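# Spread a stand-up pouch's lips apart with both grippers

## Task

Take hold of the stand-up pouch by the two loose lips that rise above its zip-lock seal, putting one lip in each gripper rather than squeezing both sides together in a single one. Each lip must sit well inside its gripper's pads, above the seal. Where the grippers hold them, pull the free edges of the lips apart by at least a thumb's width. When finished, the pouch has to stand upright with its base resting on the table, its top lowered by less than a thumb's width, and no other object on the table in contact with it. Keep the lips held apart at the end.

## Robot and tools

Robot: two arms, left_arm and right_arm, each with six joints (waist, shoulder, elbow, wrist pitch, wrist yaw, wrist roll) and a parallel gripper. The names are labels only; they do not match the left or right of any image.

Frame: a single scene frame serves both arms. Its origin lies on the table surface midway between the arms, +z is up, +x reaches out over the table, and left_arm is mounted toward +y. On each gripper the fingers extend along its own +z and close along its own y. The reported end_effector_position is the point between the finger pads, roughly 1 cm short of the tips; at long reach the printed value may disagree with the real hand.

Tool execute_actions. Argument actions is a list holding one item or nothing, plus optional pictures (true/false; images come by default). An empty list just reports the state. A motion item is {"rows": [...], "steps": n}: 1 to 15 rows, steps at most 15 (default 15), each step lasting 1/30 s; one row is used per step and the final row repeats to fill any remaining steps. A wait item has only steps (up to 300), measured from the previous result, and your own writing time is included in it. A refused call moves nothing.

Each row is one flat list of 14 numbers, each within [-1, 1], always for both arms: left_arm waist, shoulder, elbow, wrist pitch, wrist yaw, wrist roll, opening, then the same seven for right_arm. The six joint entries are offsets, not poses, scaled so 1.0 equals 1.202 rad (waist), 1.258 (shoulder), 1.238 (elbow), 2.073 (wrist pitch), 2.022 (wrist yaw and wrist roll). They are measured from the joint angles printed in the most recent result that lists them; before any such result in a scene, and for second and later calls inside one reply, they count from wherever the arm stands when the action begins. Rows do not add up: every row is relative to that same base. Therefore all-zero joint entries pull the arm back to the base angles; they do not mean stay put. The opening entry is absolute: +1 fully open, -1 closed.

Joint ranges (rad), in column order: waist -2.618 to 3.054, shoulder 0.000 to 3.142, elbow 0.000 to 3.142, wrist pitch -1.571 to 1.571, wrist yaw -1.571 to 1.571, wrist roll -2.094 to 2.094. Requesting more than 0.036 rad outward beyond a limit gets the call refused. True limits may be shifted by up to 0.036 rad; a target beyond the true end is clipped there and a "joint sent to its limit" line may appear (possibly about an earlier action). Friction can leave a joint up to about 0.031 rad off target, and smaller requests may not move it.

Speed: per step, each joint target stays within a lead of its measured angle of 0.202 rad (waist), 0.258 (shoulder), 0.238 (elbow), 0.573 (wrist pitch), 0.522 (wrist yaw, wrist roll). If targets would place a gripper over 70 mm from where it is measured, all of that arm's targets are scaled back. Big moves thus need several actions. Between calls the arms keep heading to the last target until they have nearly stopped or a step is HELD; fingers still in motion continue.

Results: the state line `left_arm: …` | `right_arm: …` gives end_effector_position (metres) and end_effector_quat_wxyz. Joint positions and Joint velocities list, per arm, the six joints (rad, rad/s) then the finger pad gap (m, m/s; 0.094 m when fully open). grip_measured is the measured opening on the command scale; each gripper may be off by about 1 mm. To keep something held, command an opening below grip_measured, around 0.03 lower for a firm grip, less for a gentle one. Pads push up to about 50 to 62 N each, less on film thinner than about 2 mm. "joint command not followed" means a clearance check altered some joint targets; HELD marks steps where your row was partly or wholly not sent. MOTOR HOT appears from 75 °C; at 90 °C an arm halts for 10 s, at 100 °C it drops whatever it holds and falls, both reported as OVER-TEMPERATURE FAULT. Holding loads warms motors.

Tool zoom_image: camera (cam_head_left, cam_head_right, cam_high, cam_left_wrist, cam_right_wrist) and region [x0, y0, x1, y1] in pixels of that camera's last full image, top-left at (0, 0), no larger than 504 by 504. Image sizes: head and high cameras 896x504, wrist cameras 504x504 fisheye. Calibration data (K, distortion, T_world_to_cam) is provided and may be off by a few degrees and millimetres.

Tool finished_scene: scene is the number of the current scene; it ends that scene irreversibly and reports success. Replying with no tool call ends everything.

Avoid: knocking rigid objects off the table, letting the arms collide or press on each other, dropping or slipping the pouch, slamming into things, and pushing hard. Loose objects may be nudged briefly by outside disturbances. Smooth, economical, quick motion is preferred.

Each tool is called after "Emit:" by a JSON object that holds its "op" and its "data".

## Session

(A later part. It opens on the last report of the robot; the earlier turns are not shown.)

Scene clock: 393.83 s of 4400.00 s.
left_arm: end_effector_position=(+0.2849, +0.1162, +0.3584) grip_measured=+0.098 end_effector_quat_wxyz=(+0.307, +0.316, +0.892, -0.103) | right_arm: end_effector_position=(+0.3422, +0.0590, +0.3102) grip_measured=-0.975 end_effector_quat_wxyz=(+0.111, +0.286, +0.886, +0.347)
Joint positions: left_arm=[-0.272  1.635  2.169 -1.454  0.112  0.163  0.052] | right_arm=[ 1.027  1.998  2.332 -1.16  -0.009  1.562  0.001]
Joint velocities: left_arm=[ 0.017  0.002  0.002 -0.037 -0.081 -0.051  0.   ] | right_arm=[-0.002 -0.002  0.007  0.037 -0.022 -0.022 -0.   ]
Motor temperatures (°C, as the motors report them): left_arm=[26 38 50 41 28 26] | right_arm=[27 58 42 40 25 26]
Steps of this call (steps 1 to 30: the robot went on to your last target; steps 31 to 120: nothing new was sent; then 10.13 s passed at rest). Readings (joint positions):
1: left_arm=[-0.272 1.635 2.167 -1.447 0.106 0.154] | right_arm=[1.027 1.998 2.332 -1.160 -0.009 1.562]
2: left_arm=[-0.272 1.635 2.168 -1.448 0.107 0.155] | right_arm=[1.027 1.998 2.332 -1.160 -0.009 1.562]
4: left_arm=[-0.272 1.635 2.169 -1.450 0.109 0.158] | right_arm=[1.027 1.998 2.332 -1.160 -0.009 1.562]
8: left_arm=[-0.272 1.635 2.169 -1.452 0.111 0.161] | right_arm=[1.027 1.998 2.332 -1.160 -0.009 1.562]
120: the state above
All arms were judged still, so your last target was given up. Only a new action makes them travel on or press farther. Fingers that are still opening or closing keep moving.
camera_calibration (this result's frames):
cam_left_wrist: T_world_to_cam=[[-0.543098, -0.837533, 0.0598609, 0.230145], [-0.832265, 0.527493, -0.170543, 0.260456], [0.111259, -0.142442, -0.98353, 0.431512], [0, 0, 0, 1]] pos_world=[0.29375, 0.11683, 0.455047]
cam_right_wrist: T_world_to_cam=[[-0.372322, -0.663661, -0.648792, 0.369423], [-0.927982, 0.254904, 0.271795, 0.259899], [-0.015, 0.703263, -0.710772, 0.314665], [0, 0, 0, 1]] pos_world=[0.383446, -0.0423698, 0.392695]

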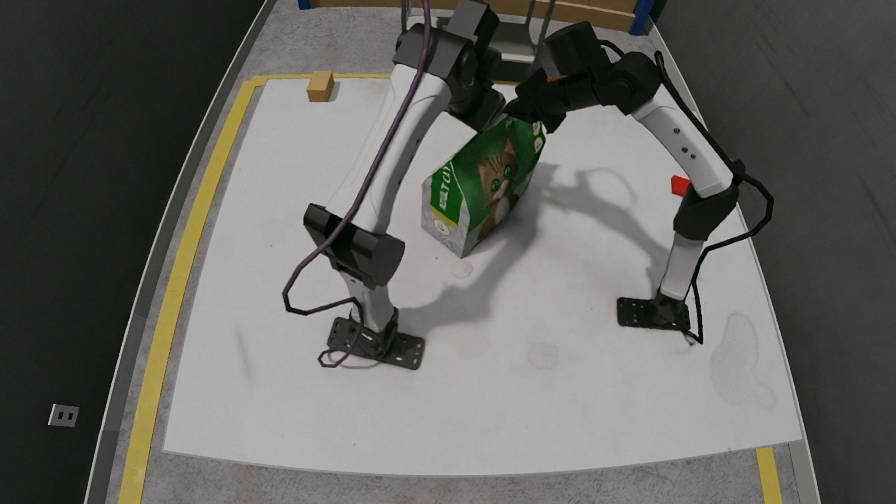

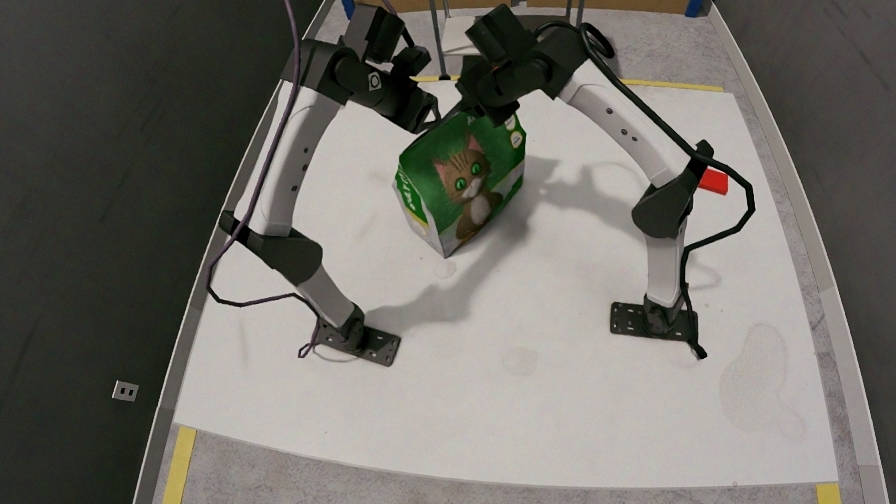

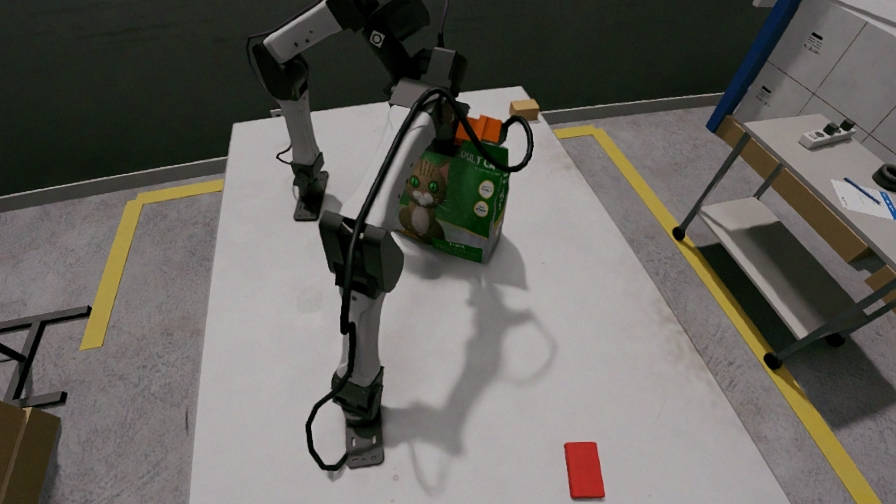

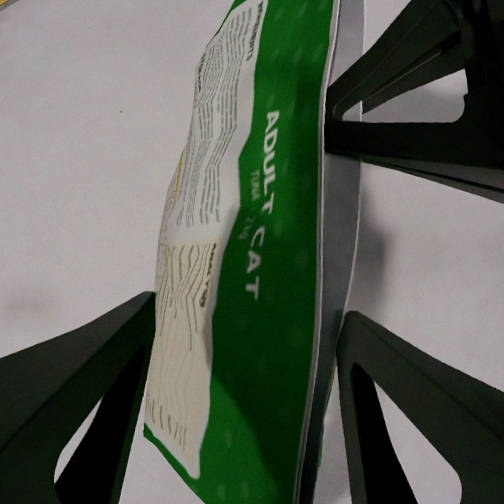

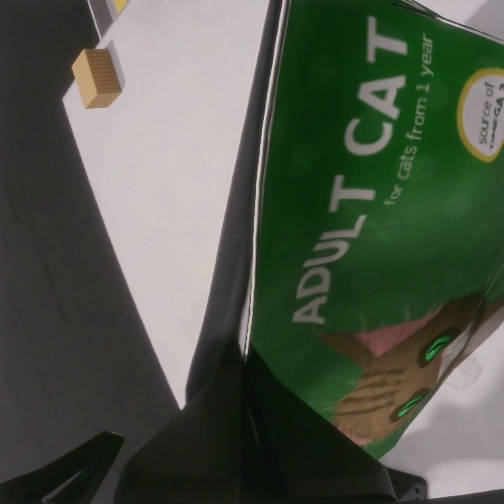

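Emit:
{"op": "execute_actions", "data": {"actions": [{"rows": [[0,0,-0.015,0,0,0,0.12, 0,0,0,0,0,0,-1],[0,0,-0.03,0,0,0,0.12, 0,0,0,0,0,0,-1],[0,0,-0.045,0,0,0,0.12, 0,0,0,0,0,0,-1],[0,0,-0.055,0,0,0,0.12, 0,0,0,0,0,0,-1],[0,0,-0.065,0,0,0,0.12, 0,0,0,0,0,0,-1]], "steps": 15}]}}

Scene clock: 412.40 s of 4400.00 s.
left_arm: end_effector_position=(+0.2820, +0.1121, +0.3421) grip_measured=+0.118 end_effector_quat_wxyz=(+0.282, +0.321, +0.897, -0.114) | right_arm: end_effector_position=(+0.3425, +0.0595, +0.3107) grip_measured=-0.975 end_effector_quat_wxyz=(+0.112, +0.286, +0.886, +0.348)
Joint positions: left_arm=[-0.272  1.634  2.114 -1.447  0.142  0.163  0.053] | right_arm=[ 1.027  1.998  2.332 -1.156 -0.01   1.562  0.001]
Joint velocities: left_arm=[ 0.002  0.002  0.007 -0.022  0.007 -0.022 -0.   ] | right_arm=[-0.007 -0.007 -0.002 -0.007  0.007  0.007 -0.   ]
Motor temperatures (°C, as the motors report them): left_arm=[26 39 51 41 28 26] | right_arm=[27 58 42 39 25 26]
Steps of this call (steps 1 to 90: nothing new was sent; then 15.07 s passed at rest; steps 91 to 105: all 15 steps of this action). Readings (joint positions):
91: left_arm=[-0.272 1.635 2.169 -1.454 0.112 0.163] | right_arm=[1.027 1.998 2.332 -1.159 -0.009 1.562]
92: left_arm=[-0.272 1.635 2.166 -1.453 0.112 0.163] | right_arm=[1.027 1.998 2.332 -1.158 -0.009 1.562]
94: left_arm=[-0.272 1.634 2.149 -1.452 0.112 0.163] | right_arm=[1.027 1.998 2.332 -1.158 -0.009 1.562]
98: left_arm=[-0.272 1.634 2.115 -1.449 0.137 0.163] | right_arm=[1.027 1.998 2.332 -1.156 -0.010 1.562]
105: the state above
camera_calibration (this result's frames):
cam_left_wrist: T_world_to_cam=[[-0.553531, -0.82814, 0.0882442, 0.218259], [-0.830903, 0.541943, -0.126088, 0.240231], [0.0565956, -0.143116, -0.988086, 0.432282], [0, 0, 0, 1]] pos_world=[0.295956, 0.112424, 0.438162]
cam_right_wrist: T_world_to_cam=[[-0.370968, -0.661855, -0.651407, 0.370511], [-0.928542, 0.25387, 0.270851, 0.260446], [-0.0138917, 0.705335, -0.708738, 0.313566], [0, 0, 0, 1]] pos_world=[0.383638, -0.0420638, 0.393047]

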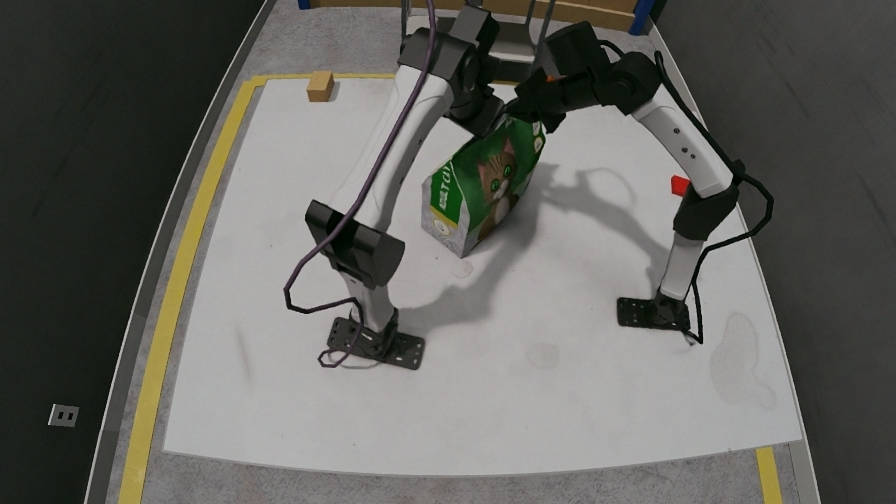

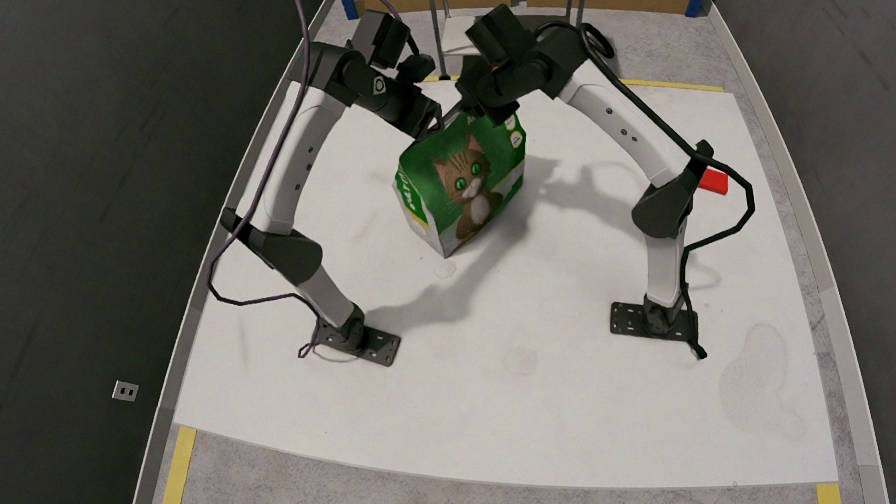

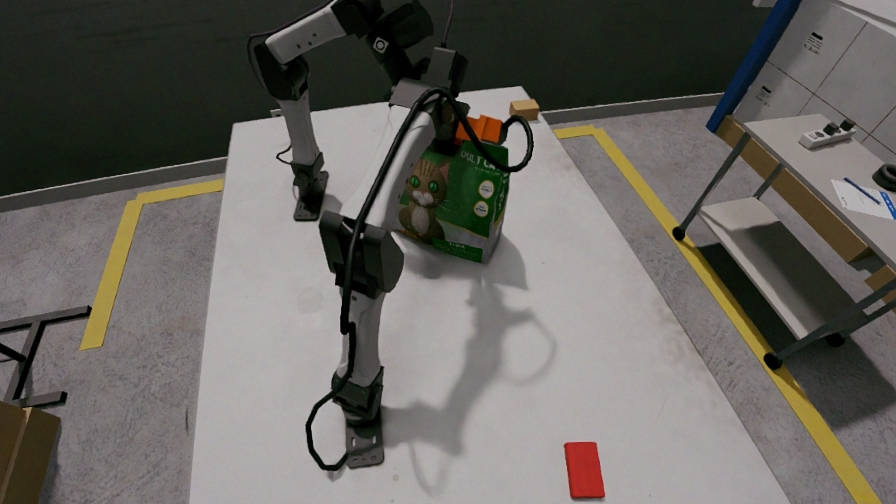

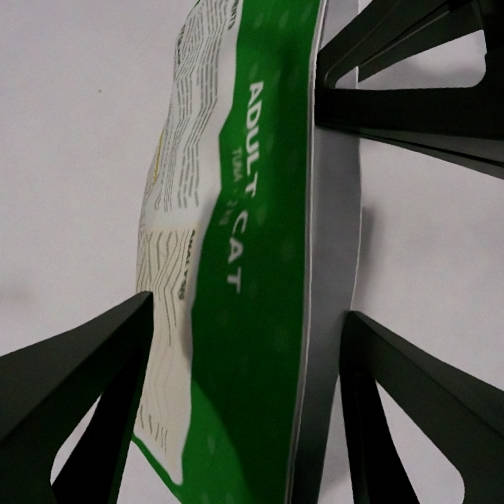

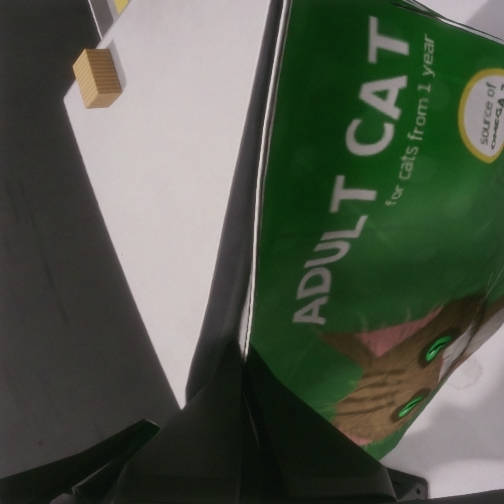

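Emit:
{"op": "zoom_image", "data": {"camera": "cam_left_wrist", "region": [270, 200, 420, 450]}}

Emit:
{"op": "zoom_image", "data": {"camera": "cam_head_right", "region": [380, 70, 540, 170]}}

Region (270, 200, 420, 450) of cam_left_wrist's 504x504 image, scaled by 2.016, with more detail than that image has; it fills the left 302 columns of this view, and the rest is white.

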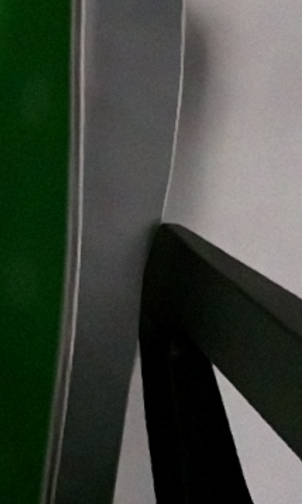

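Region (380, 70, 540, 170) of cam_head_right's 896x504 image, scaled by 3.150, with more detail than that image has; it fills the top 315 rows of this view, and the rest is white.

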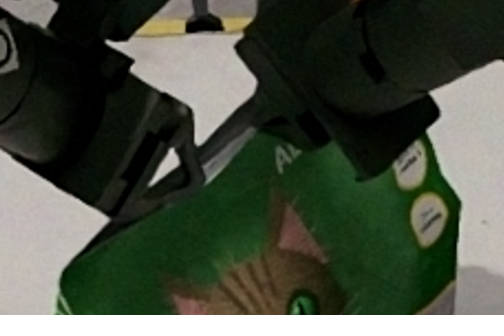

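Emit:
{"op": "execute_actions", "data": {"actions": [{"rows": [[0,0,0.015,0,0,0,0.12, 0,0,0,0,0,0,-1],[0,0,0.03,0,0,0,0.12, 0,0,0,0,0,0,-1],[0,0,0.03,0,0,0,0.12, 0,0,0,0,0,0,-1],[0,0,0.03,0,0,0,0.12, 0,0,0,0,0,0,-1],[0,0,0.03,0,-0.008,0,0.12, 0,0,0,0,0,0,-1],[0,0,0.03,0,-0.016,0,0.12, 0,0,0,0,0,0,-1],[0,0,0.03,0,-0.024,0,0.12, 0,0,0,0,0,0,-1]], "steps": 15}]}}

Scene clock: 442.40 s of 4400.00 s.
left_arm: end_effector_position=(+0.2846, +0.1146, +0.3499) grip_measured=+0.118 end_effector_quat_wxyz=(+0.295, +0.318, +0.895, -0.106) | right_arm: end_effector_position=(+0.3425, +0.0595, +0.3107) grip_measured=-0.975 end_effector_quat_wxyz=(+0.112, +0.286, +0.886, +0.348)
Joint positions: left_arm=[-0.272  1.634  2.138 -1.446  0.121  0.163  0.053] | right_arm=[ 1.027  1.998  2.332 -1.156 -0.01   1.562  0.001]
Joint velocities: left_arm=[-0.002  0.012 -0.017 -0.022  0.037 -0.037  0.001] | right_arm=[-0.007 -0.012  0.002 -0.051 -0.022  0.037 -0.001]
Motor temperatures (°C, as the motors report them): left_arm=[26 40 48 40 28 26] | right_arm=[27 59 42 40 25 26]
Steps of this call (steps 1 to 15: the robot went on to your last target; steps 16 to 110: nothing new was sent; then 25.83 s passed at rest; steps 111 to 125: all 15 steps of this action). Readings (joint positions):
111: left_arm=[-0.272 1.634 2.115 -1.447 0.145 0.163] | right_arm=[1.027 1.998 2.332 -1.156 -0.010 1.562]
112: left_arm=[-0.272 1.634 2.120 -1.447 0.146 0.163] | right_arm=[1.027 1.998 2.332 -1.156 -0.010 1.562]
114: left_arm=[-0.272 1.634 2.131 -1.447 0.146 0.163] | right_arm=[1.027 1.998 2.332 -1.156 -0.010 1.562]
118: left_arm=[-0.272 1.634 2.138 -1.447 0.127 0.163] | right_arm=[1.027 1.998 2.332 -1.156 -0.010 1.562]
125: the state above
camera_calibration (this result's frames):
cam_left_wrist: T_world_to_cam=[[-0.54618, -0.834797, 0.0692859, 0.226415], [-0.833051, 0.532638, -0.149407, 0.251871], [0.0878202, -0.139322, -0.986345, 0.430233], [0, 0, 0, 1]] pos_world=[0.295702, 0.114796, 0.446302]
cam_right_wrist: T_world_to_cam=[[-0.370968, -0.661855, -0.651407, 0.370511], [-0.928542, 0.25387, 0.270851, 0.260446], [-0.0138917, 0.705335, -0.708738, 0.313566], [0, 0, 0, 1]] pos_world=[0.383638, -0.0420638, 0.393047]

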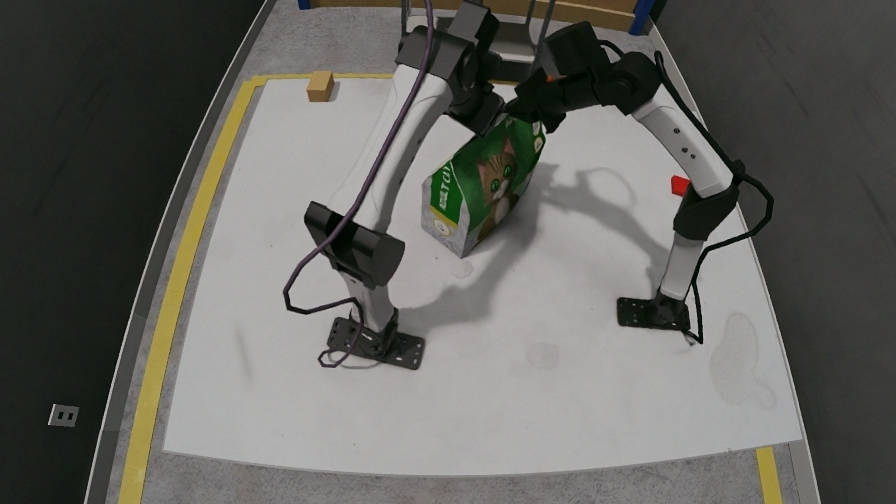

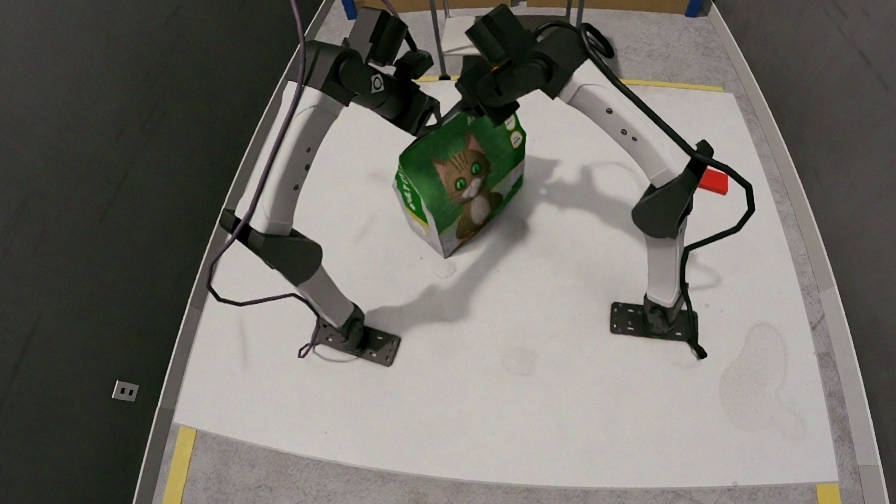

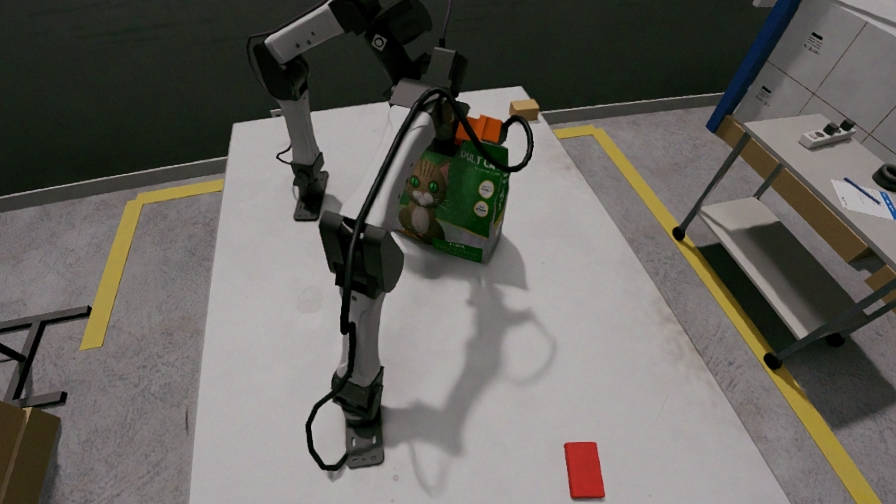

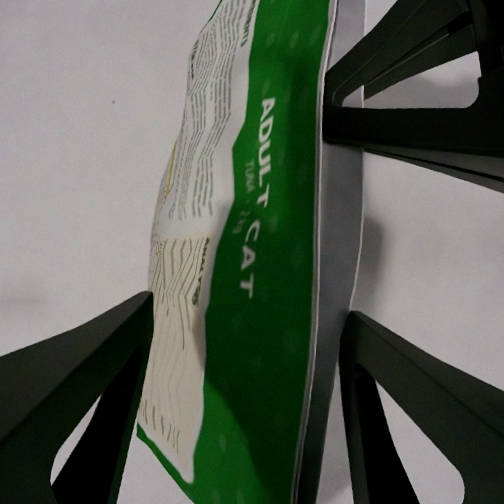

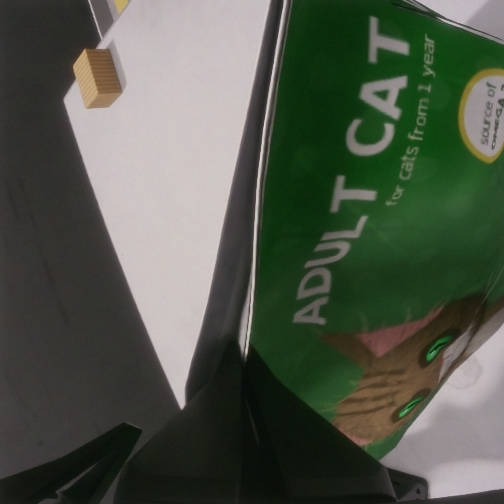

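Emit:
{"op": "execute_actions", "data": {"actions": [{"rows": [[0,0,0,0,-0.014,0,0.12, 0,0,0,0,0,0,-1],[0,0,0,0,-0.02,0,0.12, 0,0,0,0,0,0,-1],[0,0,0,0,-0.028,0,0.12, 0,0,0,0,0,0,-1],[0,0,0,0,-0.028,0,0.12, 0,0,0,0,0,0,-1],[0,0,0,0,-0.028,0,0.12, 0,0,0,0,0,0,-1],[0,0,0,0,-0.028,0,0.12, 0,0,0,0,0,0,-1],[0,0,-0.012,0,-0.028,0,0.12, 0,0,0,0,0,0,-1],[0,0,-0.024,0,-0.028,0,0.12, 0,0,0,0,0,0,-1],[0,0,-0.034,0,-0.028,0,0.12, 0,0,0,0,0,0,-1],[0,0,-0.04,0,-0.028,0,0.12, 0,0,0,0,0,0,-1]], "steps": 15}]}}

Scene clock: 449.93 s of 4400.00 s.
left_arm: end_effector_position=(+0.2848, +0.1146, +0.3449) grip_measured=+0.118 end_effector_quat_wxyz=(+0.290, +0.318, +0.896, -0.105) | right_arm: end_effector_position=(+0.3427, +0.0598, +0.3111) grip_measured=-0.975 end_effector_quat_wxyz=(+0.112, +0.286, +0.885, +0.349)
Joint positions: left_arm=[-0.272  1.632  2.118 -1.44   0.121  0.163  0.053] | right_arm=[ 1.027  1.998  2.332 -1.155 -0.01   1.562  0.001]
Joint velocities: left_arm=[ 0.007  0.002  0.002 -0.051 -0.007 -0.007 -0.001] | right_arm=[ 0.007 -0.017  0.002  0.095 -0.066  0.037 -0.   ]
Motor temperatures (°C, as the motors report them): left_arm=[26 40 49 40 28 26] | right_arm=[27 59 42 40 25 26]
Steps of this call (steps 1 to 15: the robot went on to your last target; steps 16 to 110: nothing new was sent; then 3.37 s passed at rest; steps 111 to 125: all 15 steps of this action). Readings (joint positions):
111: left_arm=[-0.272 1.634 2.138 -1.446 0.121 0.163] | right_arm=[1.027 1.998 2.332 -1.156 -0.010 1.562]
112: left_arm=[-0.272 1.634 2.138 -1.446 0.120 0.163] | right_arm=[1.027 1.998 2.332 -1.156 -0.010 1.562]
114: left_arm=[-0.272 1.634 2.138 -1.445 0.115 0.163] | right_arm=[1.027 1.998 2.332 -1.156 -0.010 1.562]
118: left_arm=[-0.272 1.634 2.138 -1.445 0.112 0.163] | right_arm=[1.027 1.998 2.332 -1.156 -0.010 1.562]
125: the state above
camera_calibration (this result's frames):
cam_left_wrist: T_world_to_cam=[[-0.545123, -0.835446, 0.0697866, 0.226505], [-0.834706, 0.533107, -0.138071, 0.247788], [0.0781476, -0.133517, -0.987961, 0.427972], [0, 0, 0, 1]] pos_world=[0.296859, 0.114277, 0.441225]
cam_right_wrist: T_world_to_cam=[[-0.370227, -0.660856, -0.652841, 0.37111], [-0.928849, 0.253455, 0.270185, 0.260816], [-0.0130877, 0.706421, -0.707671, 0.312928], [0, 0, 0, 1]] pos_world=[0.383749, -0.041914, 0.393257]

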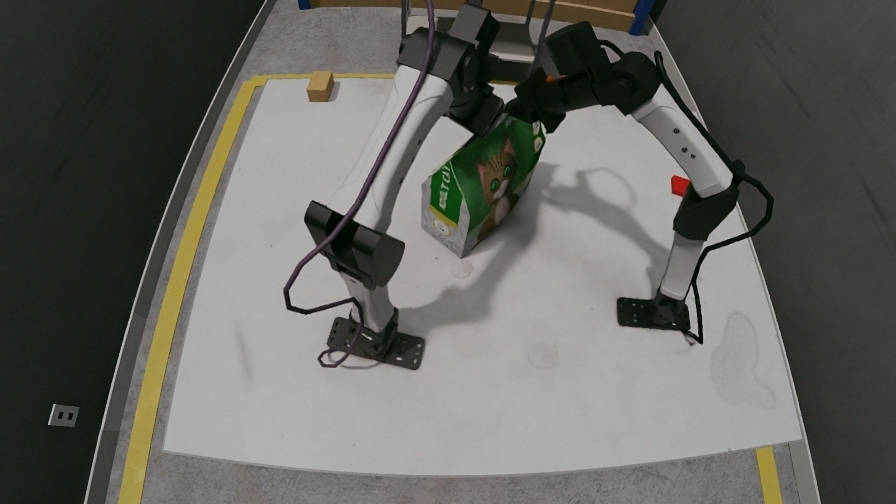

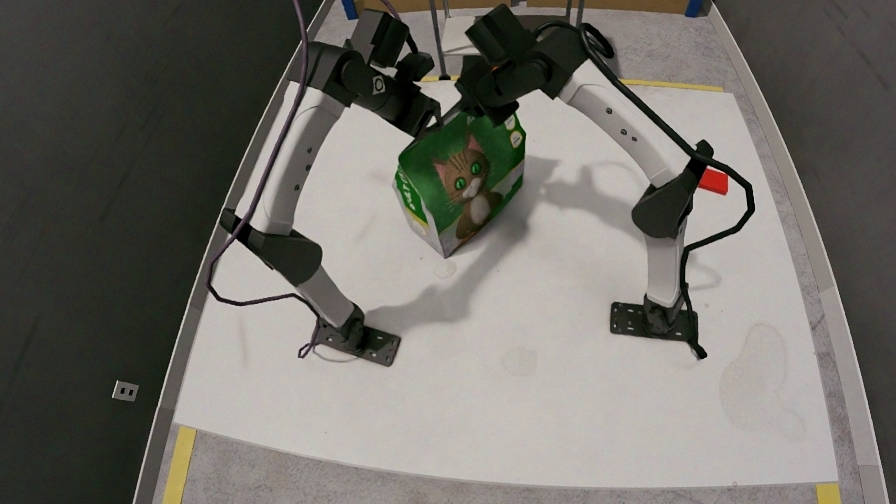

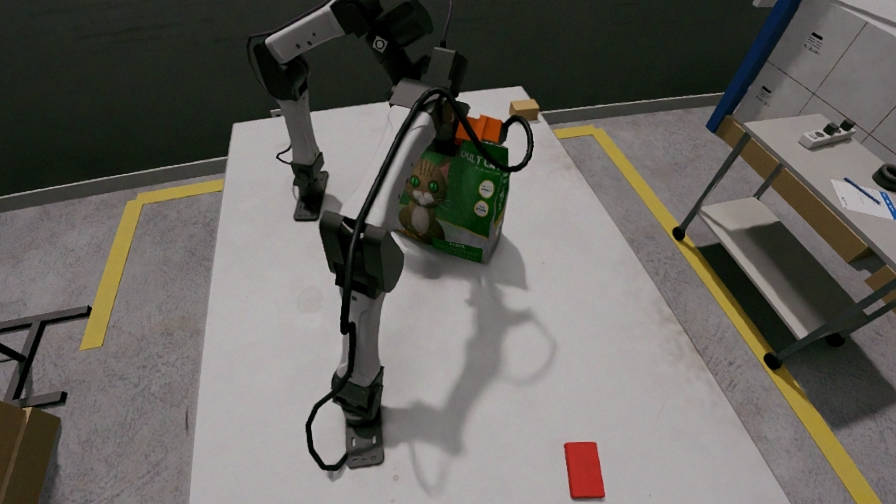

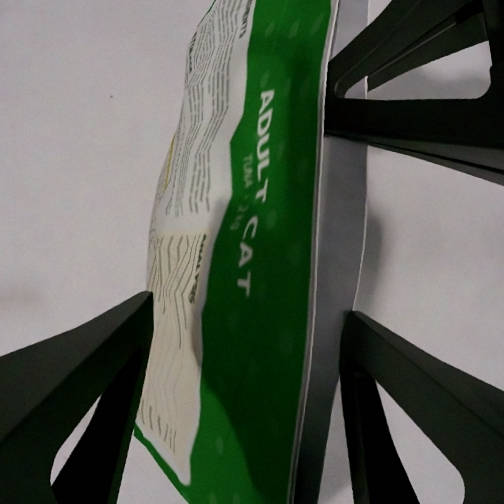

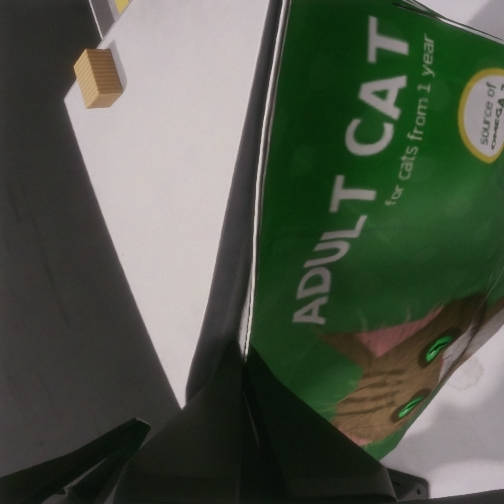

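Emit:
{"op": "zoom_image", "data": {"camera": "cam_left_wrist", "region": [290, 230, 400, 400]}}

Region (290, 230, 400, 400) of cam_left_wrist's 504x504 image, scaled by 2.965, with more detail than that image has; it fills the left 326 columns of this view, and the rest is white.

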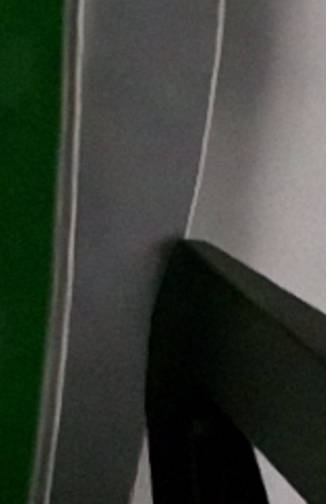

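Emit:
{"op": "execute_actions", "data": {"actions": [{"rows": [[0,0,0.02,0,0,0,0.12, 0,0,0,0,0,0,-1],[0,0,0.04,0,0,0,0.12, 0,0,0,0,0,0,-1],[0,0,0.045,0,0,0,0.12, 0,0,0,0,0,0,-1],[0,0,0.045,0,-0.01,0,0.12, 0,0,0,0,0,0,-1],[0,0,0.045,0,-0.02,0,0.12, 0,0,0,0,0,0,-1],[0.008,0,0.045,0,-0.02,0,0.12, 0,0,0,0,0,0,-1],[0.016,0,0.045,0,-0.02,0,0.12, 0,0,0,0,0,0,-1],[0.022,0,0.045,0,-0.02,0,0.12, 0,0,0,0,0,0,-1]], "steps": 15}]}}

Scene clock: 480.67 s of 4400.00 s.
left_arm: end_effector_position=(+0.2911, +0.1233, +0.3591) grip_measured=+0.118 end_effector_quat_wxyz=(+0.314, +0.306, +0.894, -0.091) | right_arm: end_effector_position=(+0.3427, +0.0597, +0.3110) grip_measured=-0.975 end_effector_quat_wxyz=(+0.112, +0.286, +0.885, +0.349)
Joint positions: left_arm=[-0.257  1.632  2.162 -1.44   0.091  0.163  0.053] | right_arm=[ 1.027  1.998  2.332 -1.155 -0.01   1.562  0.001]
Joint velocities: left_arm=[-0.012  0.017 -0.012 -0.007 -0.051 -0.066 -0.   ] | right_arm=[-0.002  0.012 -0.017 -0.081 -0.051  0.007  0.   ]
Motor temperatures (°C, as the motors report them): left_arm=[25 41 47 40 29 26] | right_arm=[27 59 42 40 25 26]
Steps of this call (steps 1 to 15: the robot went on to your last target; steps 16 to 110: nothing new was sent; then 26.57 s passed at rest; steps 111 to 125: all 15 steps of this action). Readings (joint positions):
111: left_arm=[-0.272 1.632 2.121 -1.440 0.128 0.163] | right_arm=[1.027 1.998 2.332 -1.155 -0.010 1.562]
112: left_arm=[-0.272 1.632 2.129 -1.440 0.131 0.163] | right_arm=[1.027 1.998 2.332 -1.155 -0.010 1.562]
114: left_arm=[-0.272 1.632 2.148 -1.440 0.127 0.163] | right_arm=[1.027 1.998 2.332 -1.155 -0.010 1.562]
118: left_arm=[-0.269 1.632 2.162 -1.440 0.105 0.163] | right_arm=[1.027 1.998 2.332 -1.155 -0.010 1.562]
125: the state above
camera_calibration (this result's frames):
cam_left_wrist: T_world_to_cam=[[-0.520181, -0.853032, 0.0418097, 0.241169], [-0.843823, 0.505776, -0.179312, 0.271182], [0.131813, -0.128555, -0.982903, 0.424571], [0, 0, 0, 1]] pos_world=[0.298317, 0.123148, 0.455855]
cam_right_wrist: T_world_to_cam=[[-0.370376, -0.661056, -0.652554, 0.37099], [-0.928788, 0.253538, 0.270319, 0.260742], [-0.0132484, 0.706204, -0.707885, 0.313056], [0, 0, 0, 1]] pos_world=[0.383727, -0.041944, 0.393215]

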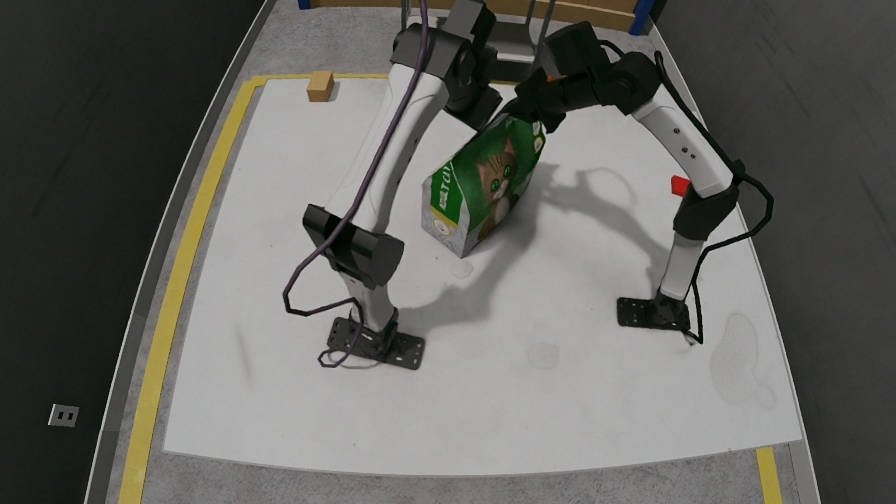

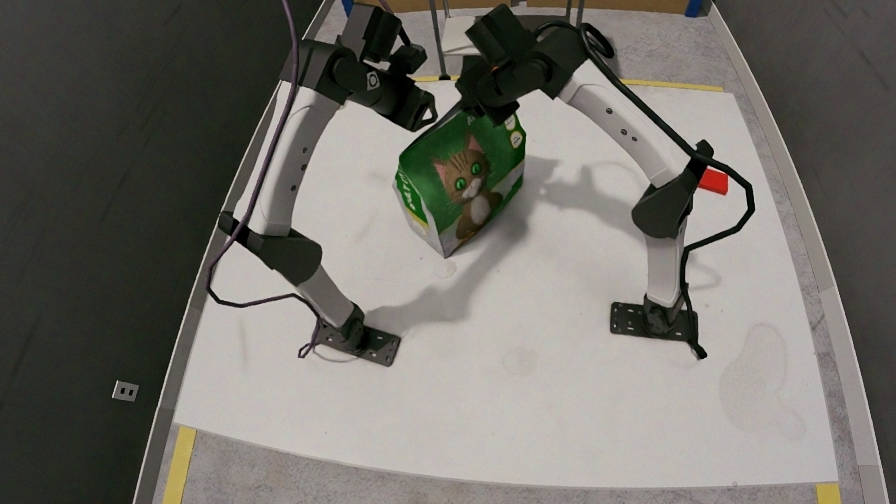

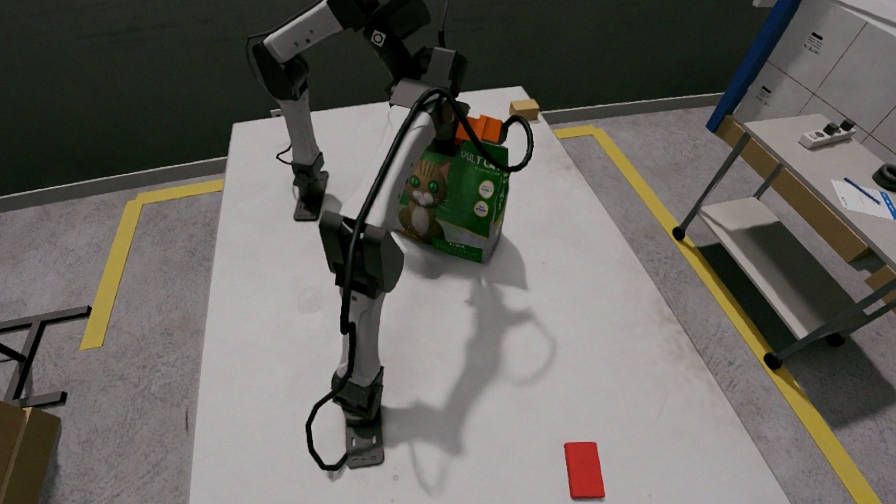

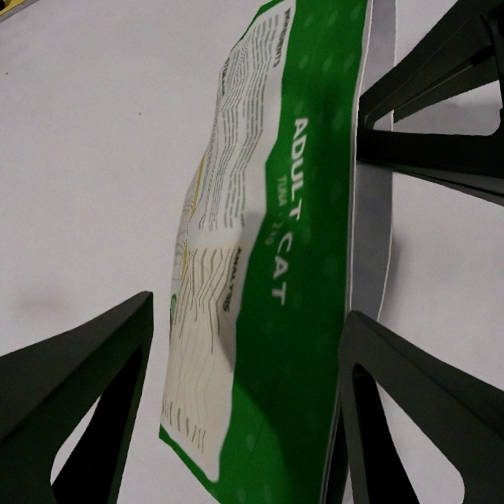

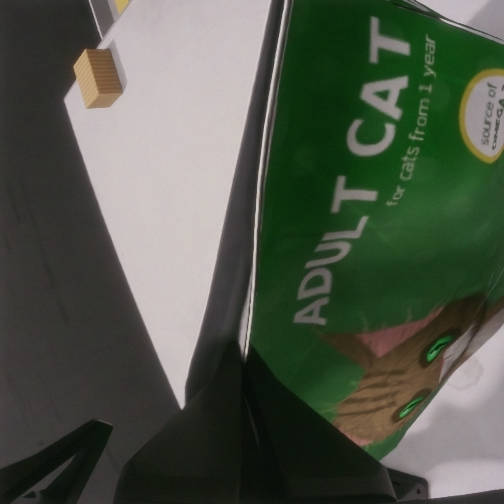

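Emit:
{"op": "execute_actions", "data": {"actions": [{"rows": [[0,0,0,0,-0.005,0,0.3, 0,0,0,0,0,0,-1],[0,0,0,0,-0.005,0,0.46, 0,0,0,0,0,0,-1],[0,0,0,0,-0.005,0,0.46, 0,0,0,0,0,0,-1],[0,0,0,0,-0.005,0,0.46, 0,0,0,0,0,0,-1],[0,0,-0.012,0,-0.005,0,0.46, 0,0,0,0,0,0,-1],[0,0,-0.024,0,-0.005,0,0.46, 0,0,0,0,0,0,-1],[0,0,-0.032,0,-0.005,0,0.46, 0,0,0,0,0,0,-1],[0,0,-0.036,0,-0.005,0,0.46, 0,0,0,0,0,0,-1]], "steps": 15}]}}

Scene clock: 519.37 s of 4400.00 s.
left_arm: end_effector_position=(+0.2910, +0.1241, +0.3506) grip_measured=+0.458 end_effector_quat_wxyz=(+0.302, +0.306, +0.898, -0.088) | right_arm: end_effector_position=(+0.3427, +0.0597, +0.3110) grip_measured=-0.975 end_effector_quat_wxyz=(+0.112, +0.286, +0.885, +0.349)
Joint positions: left_arm=[-0.257  1.632  2.137 -1.44   0.087  0.163  0.068] | right_arm=[ 1.027  1.998  2.332 -1.155 -0.01   1.562  0.001]
Joint velocities: left_arm=[-0.007  0.007 -0.007 -0.007  0.007 -0.022  0.   ] | right_arm=[-0.012 -0.007 -0.012  0.066  0.081  0.007 -0.001]
Motor temperatures (°C, as the motors report them): left_arm=[26 41 49 40 28 26] | right_arm=[27 59 42 41 25 26]
Steps of this call (steps 1 to 15: the robot went on to your last target; steps 16 to 110: nothing new was sent; then 34.53 s passed at rest; steps 111 to 125: all 15 steps of this action). Readings (joint positions):
111: left_arm=[-0.257 1.632 2.162 -1.440 0.087 0.163] | right_arm=[1.027 1.998 2.332 -1.155 -0.010 1.562]
112: left_arm=[-0.257 1.632 2.162 -1.440 0.087 0.163] | right_arm=[1.027 1.998 2.332 -1.155 -0.010 1.562]
114: left_arm=[-0.257 1.632 2.162 -1.440 0.087 0.163] | right_arm=[1.027 1.998 2.332 -1.155 -0.010 1.562]
118: left_arm=[-0.257 1.632 2.152 -1.440 0.087 0.163] | right_arm=[1.027 1.998 2.332 -1.155 -0.010 1.562]
125: the state above
camera_calibration (this result's frames):
cam_left_wrist: T_world_to_cam=[[-0.517341, -0.854807, 0.0407902, 0.241887], [-0.848513, 0.506168, -0.154336, 0.261729], [0.111281, -0.114455, -0.987176, 0.422097], [0, 0, 0, 1]] pos_world=[0.300248, 0.122599, 0.447211]
cam_right_wrist: T_world_to_cam=[[-0.370376, -0.661056, -0.652554, 0.37099], [-0.928788, 0.253538, 0.270319, 0.260742], [-0.0132484, 0.706204, -0.707885, 0.313056], [0, 0, 0, 1]] pos_world=[0.383727, -0.041944, 0.393215]

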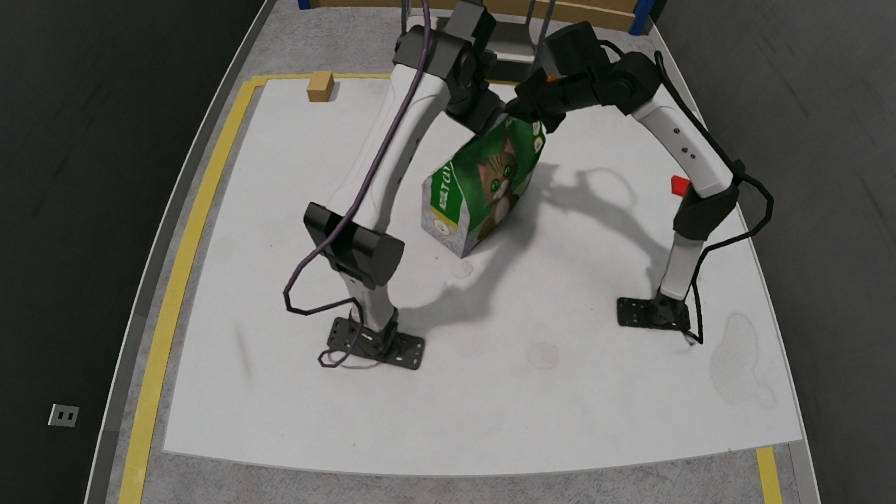

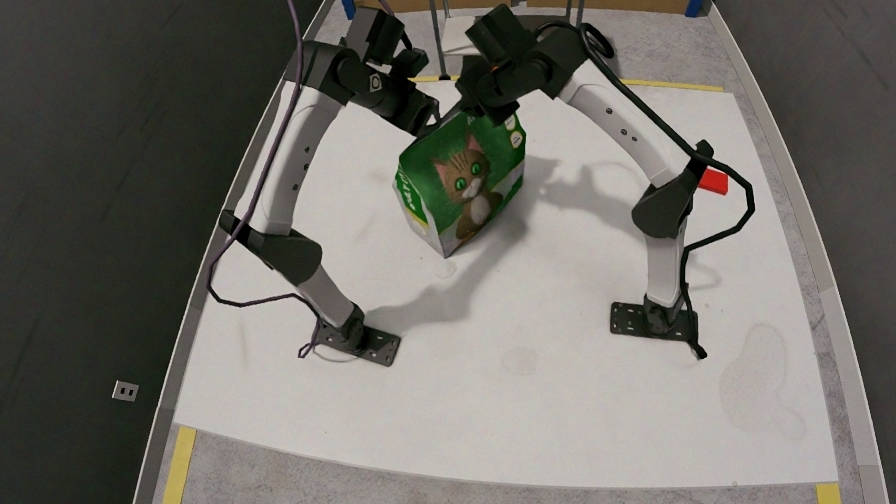

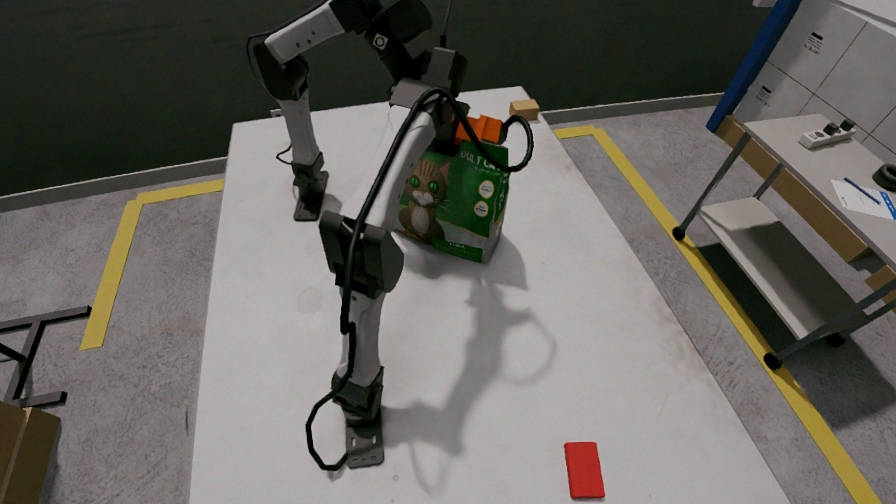

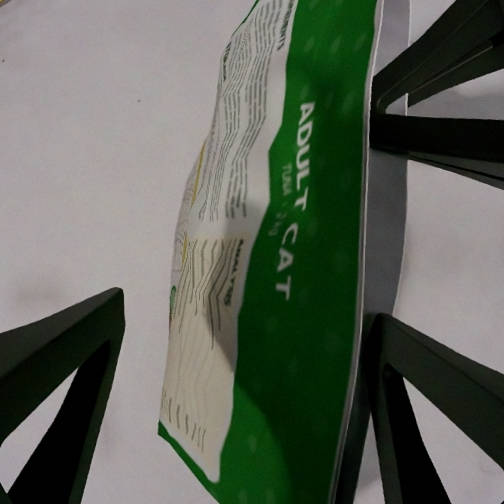

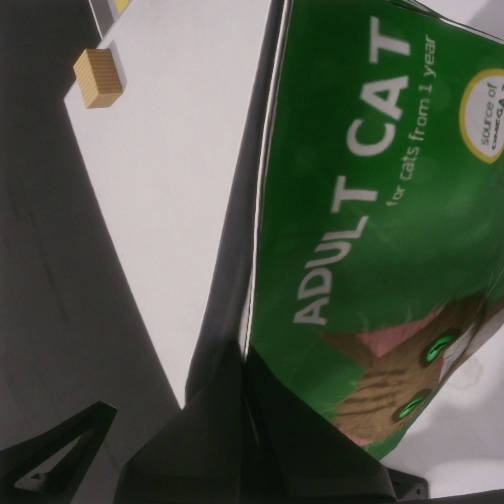

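Emit:
{"op": "zoom_image", "data": {"camera": "cam_left_wrist", "region": [330, 240, 440, 410]}}

Region (330, 240, 440, 410) of cam_left_wrist's 504x504 image, scaled by 2.965, with more detail than that image has; it fills the left 326 columns of this view, and the rest is white.

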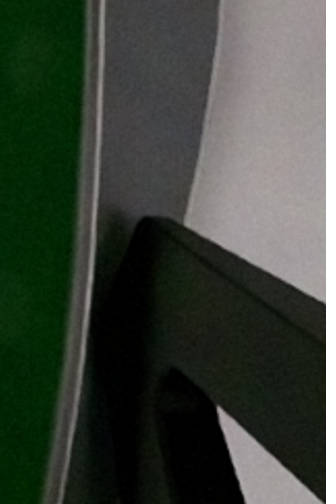

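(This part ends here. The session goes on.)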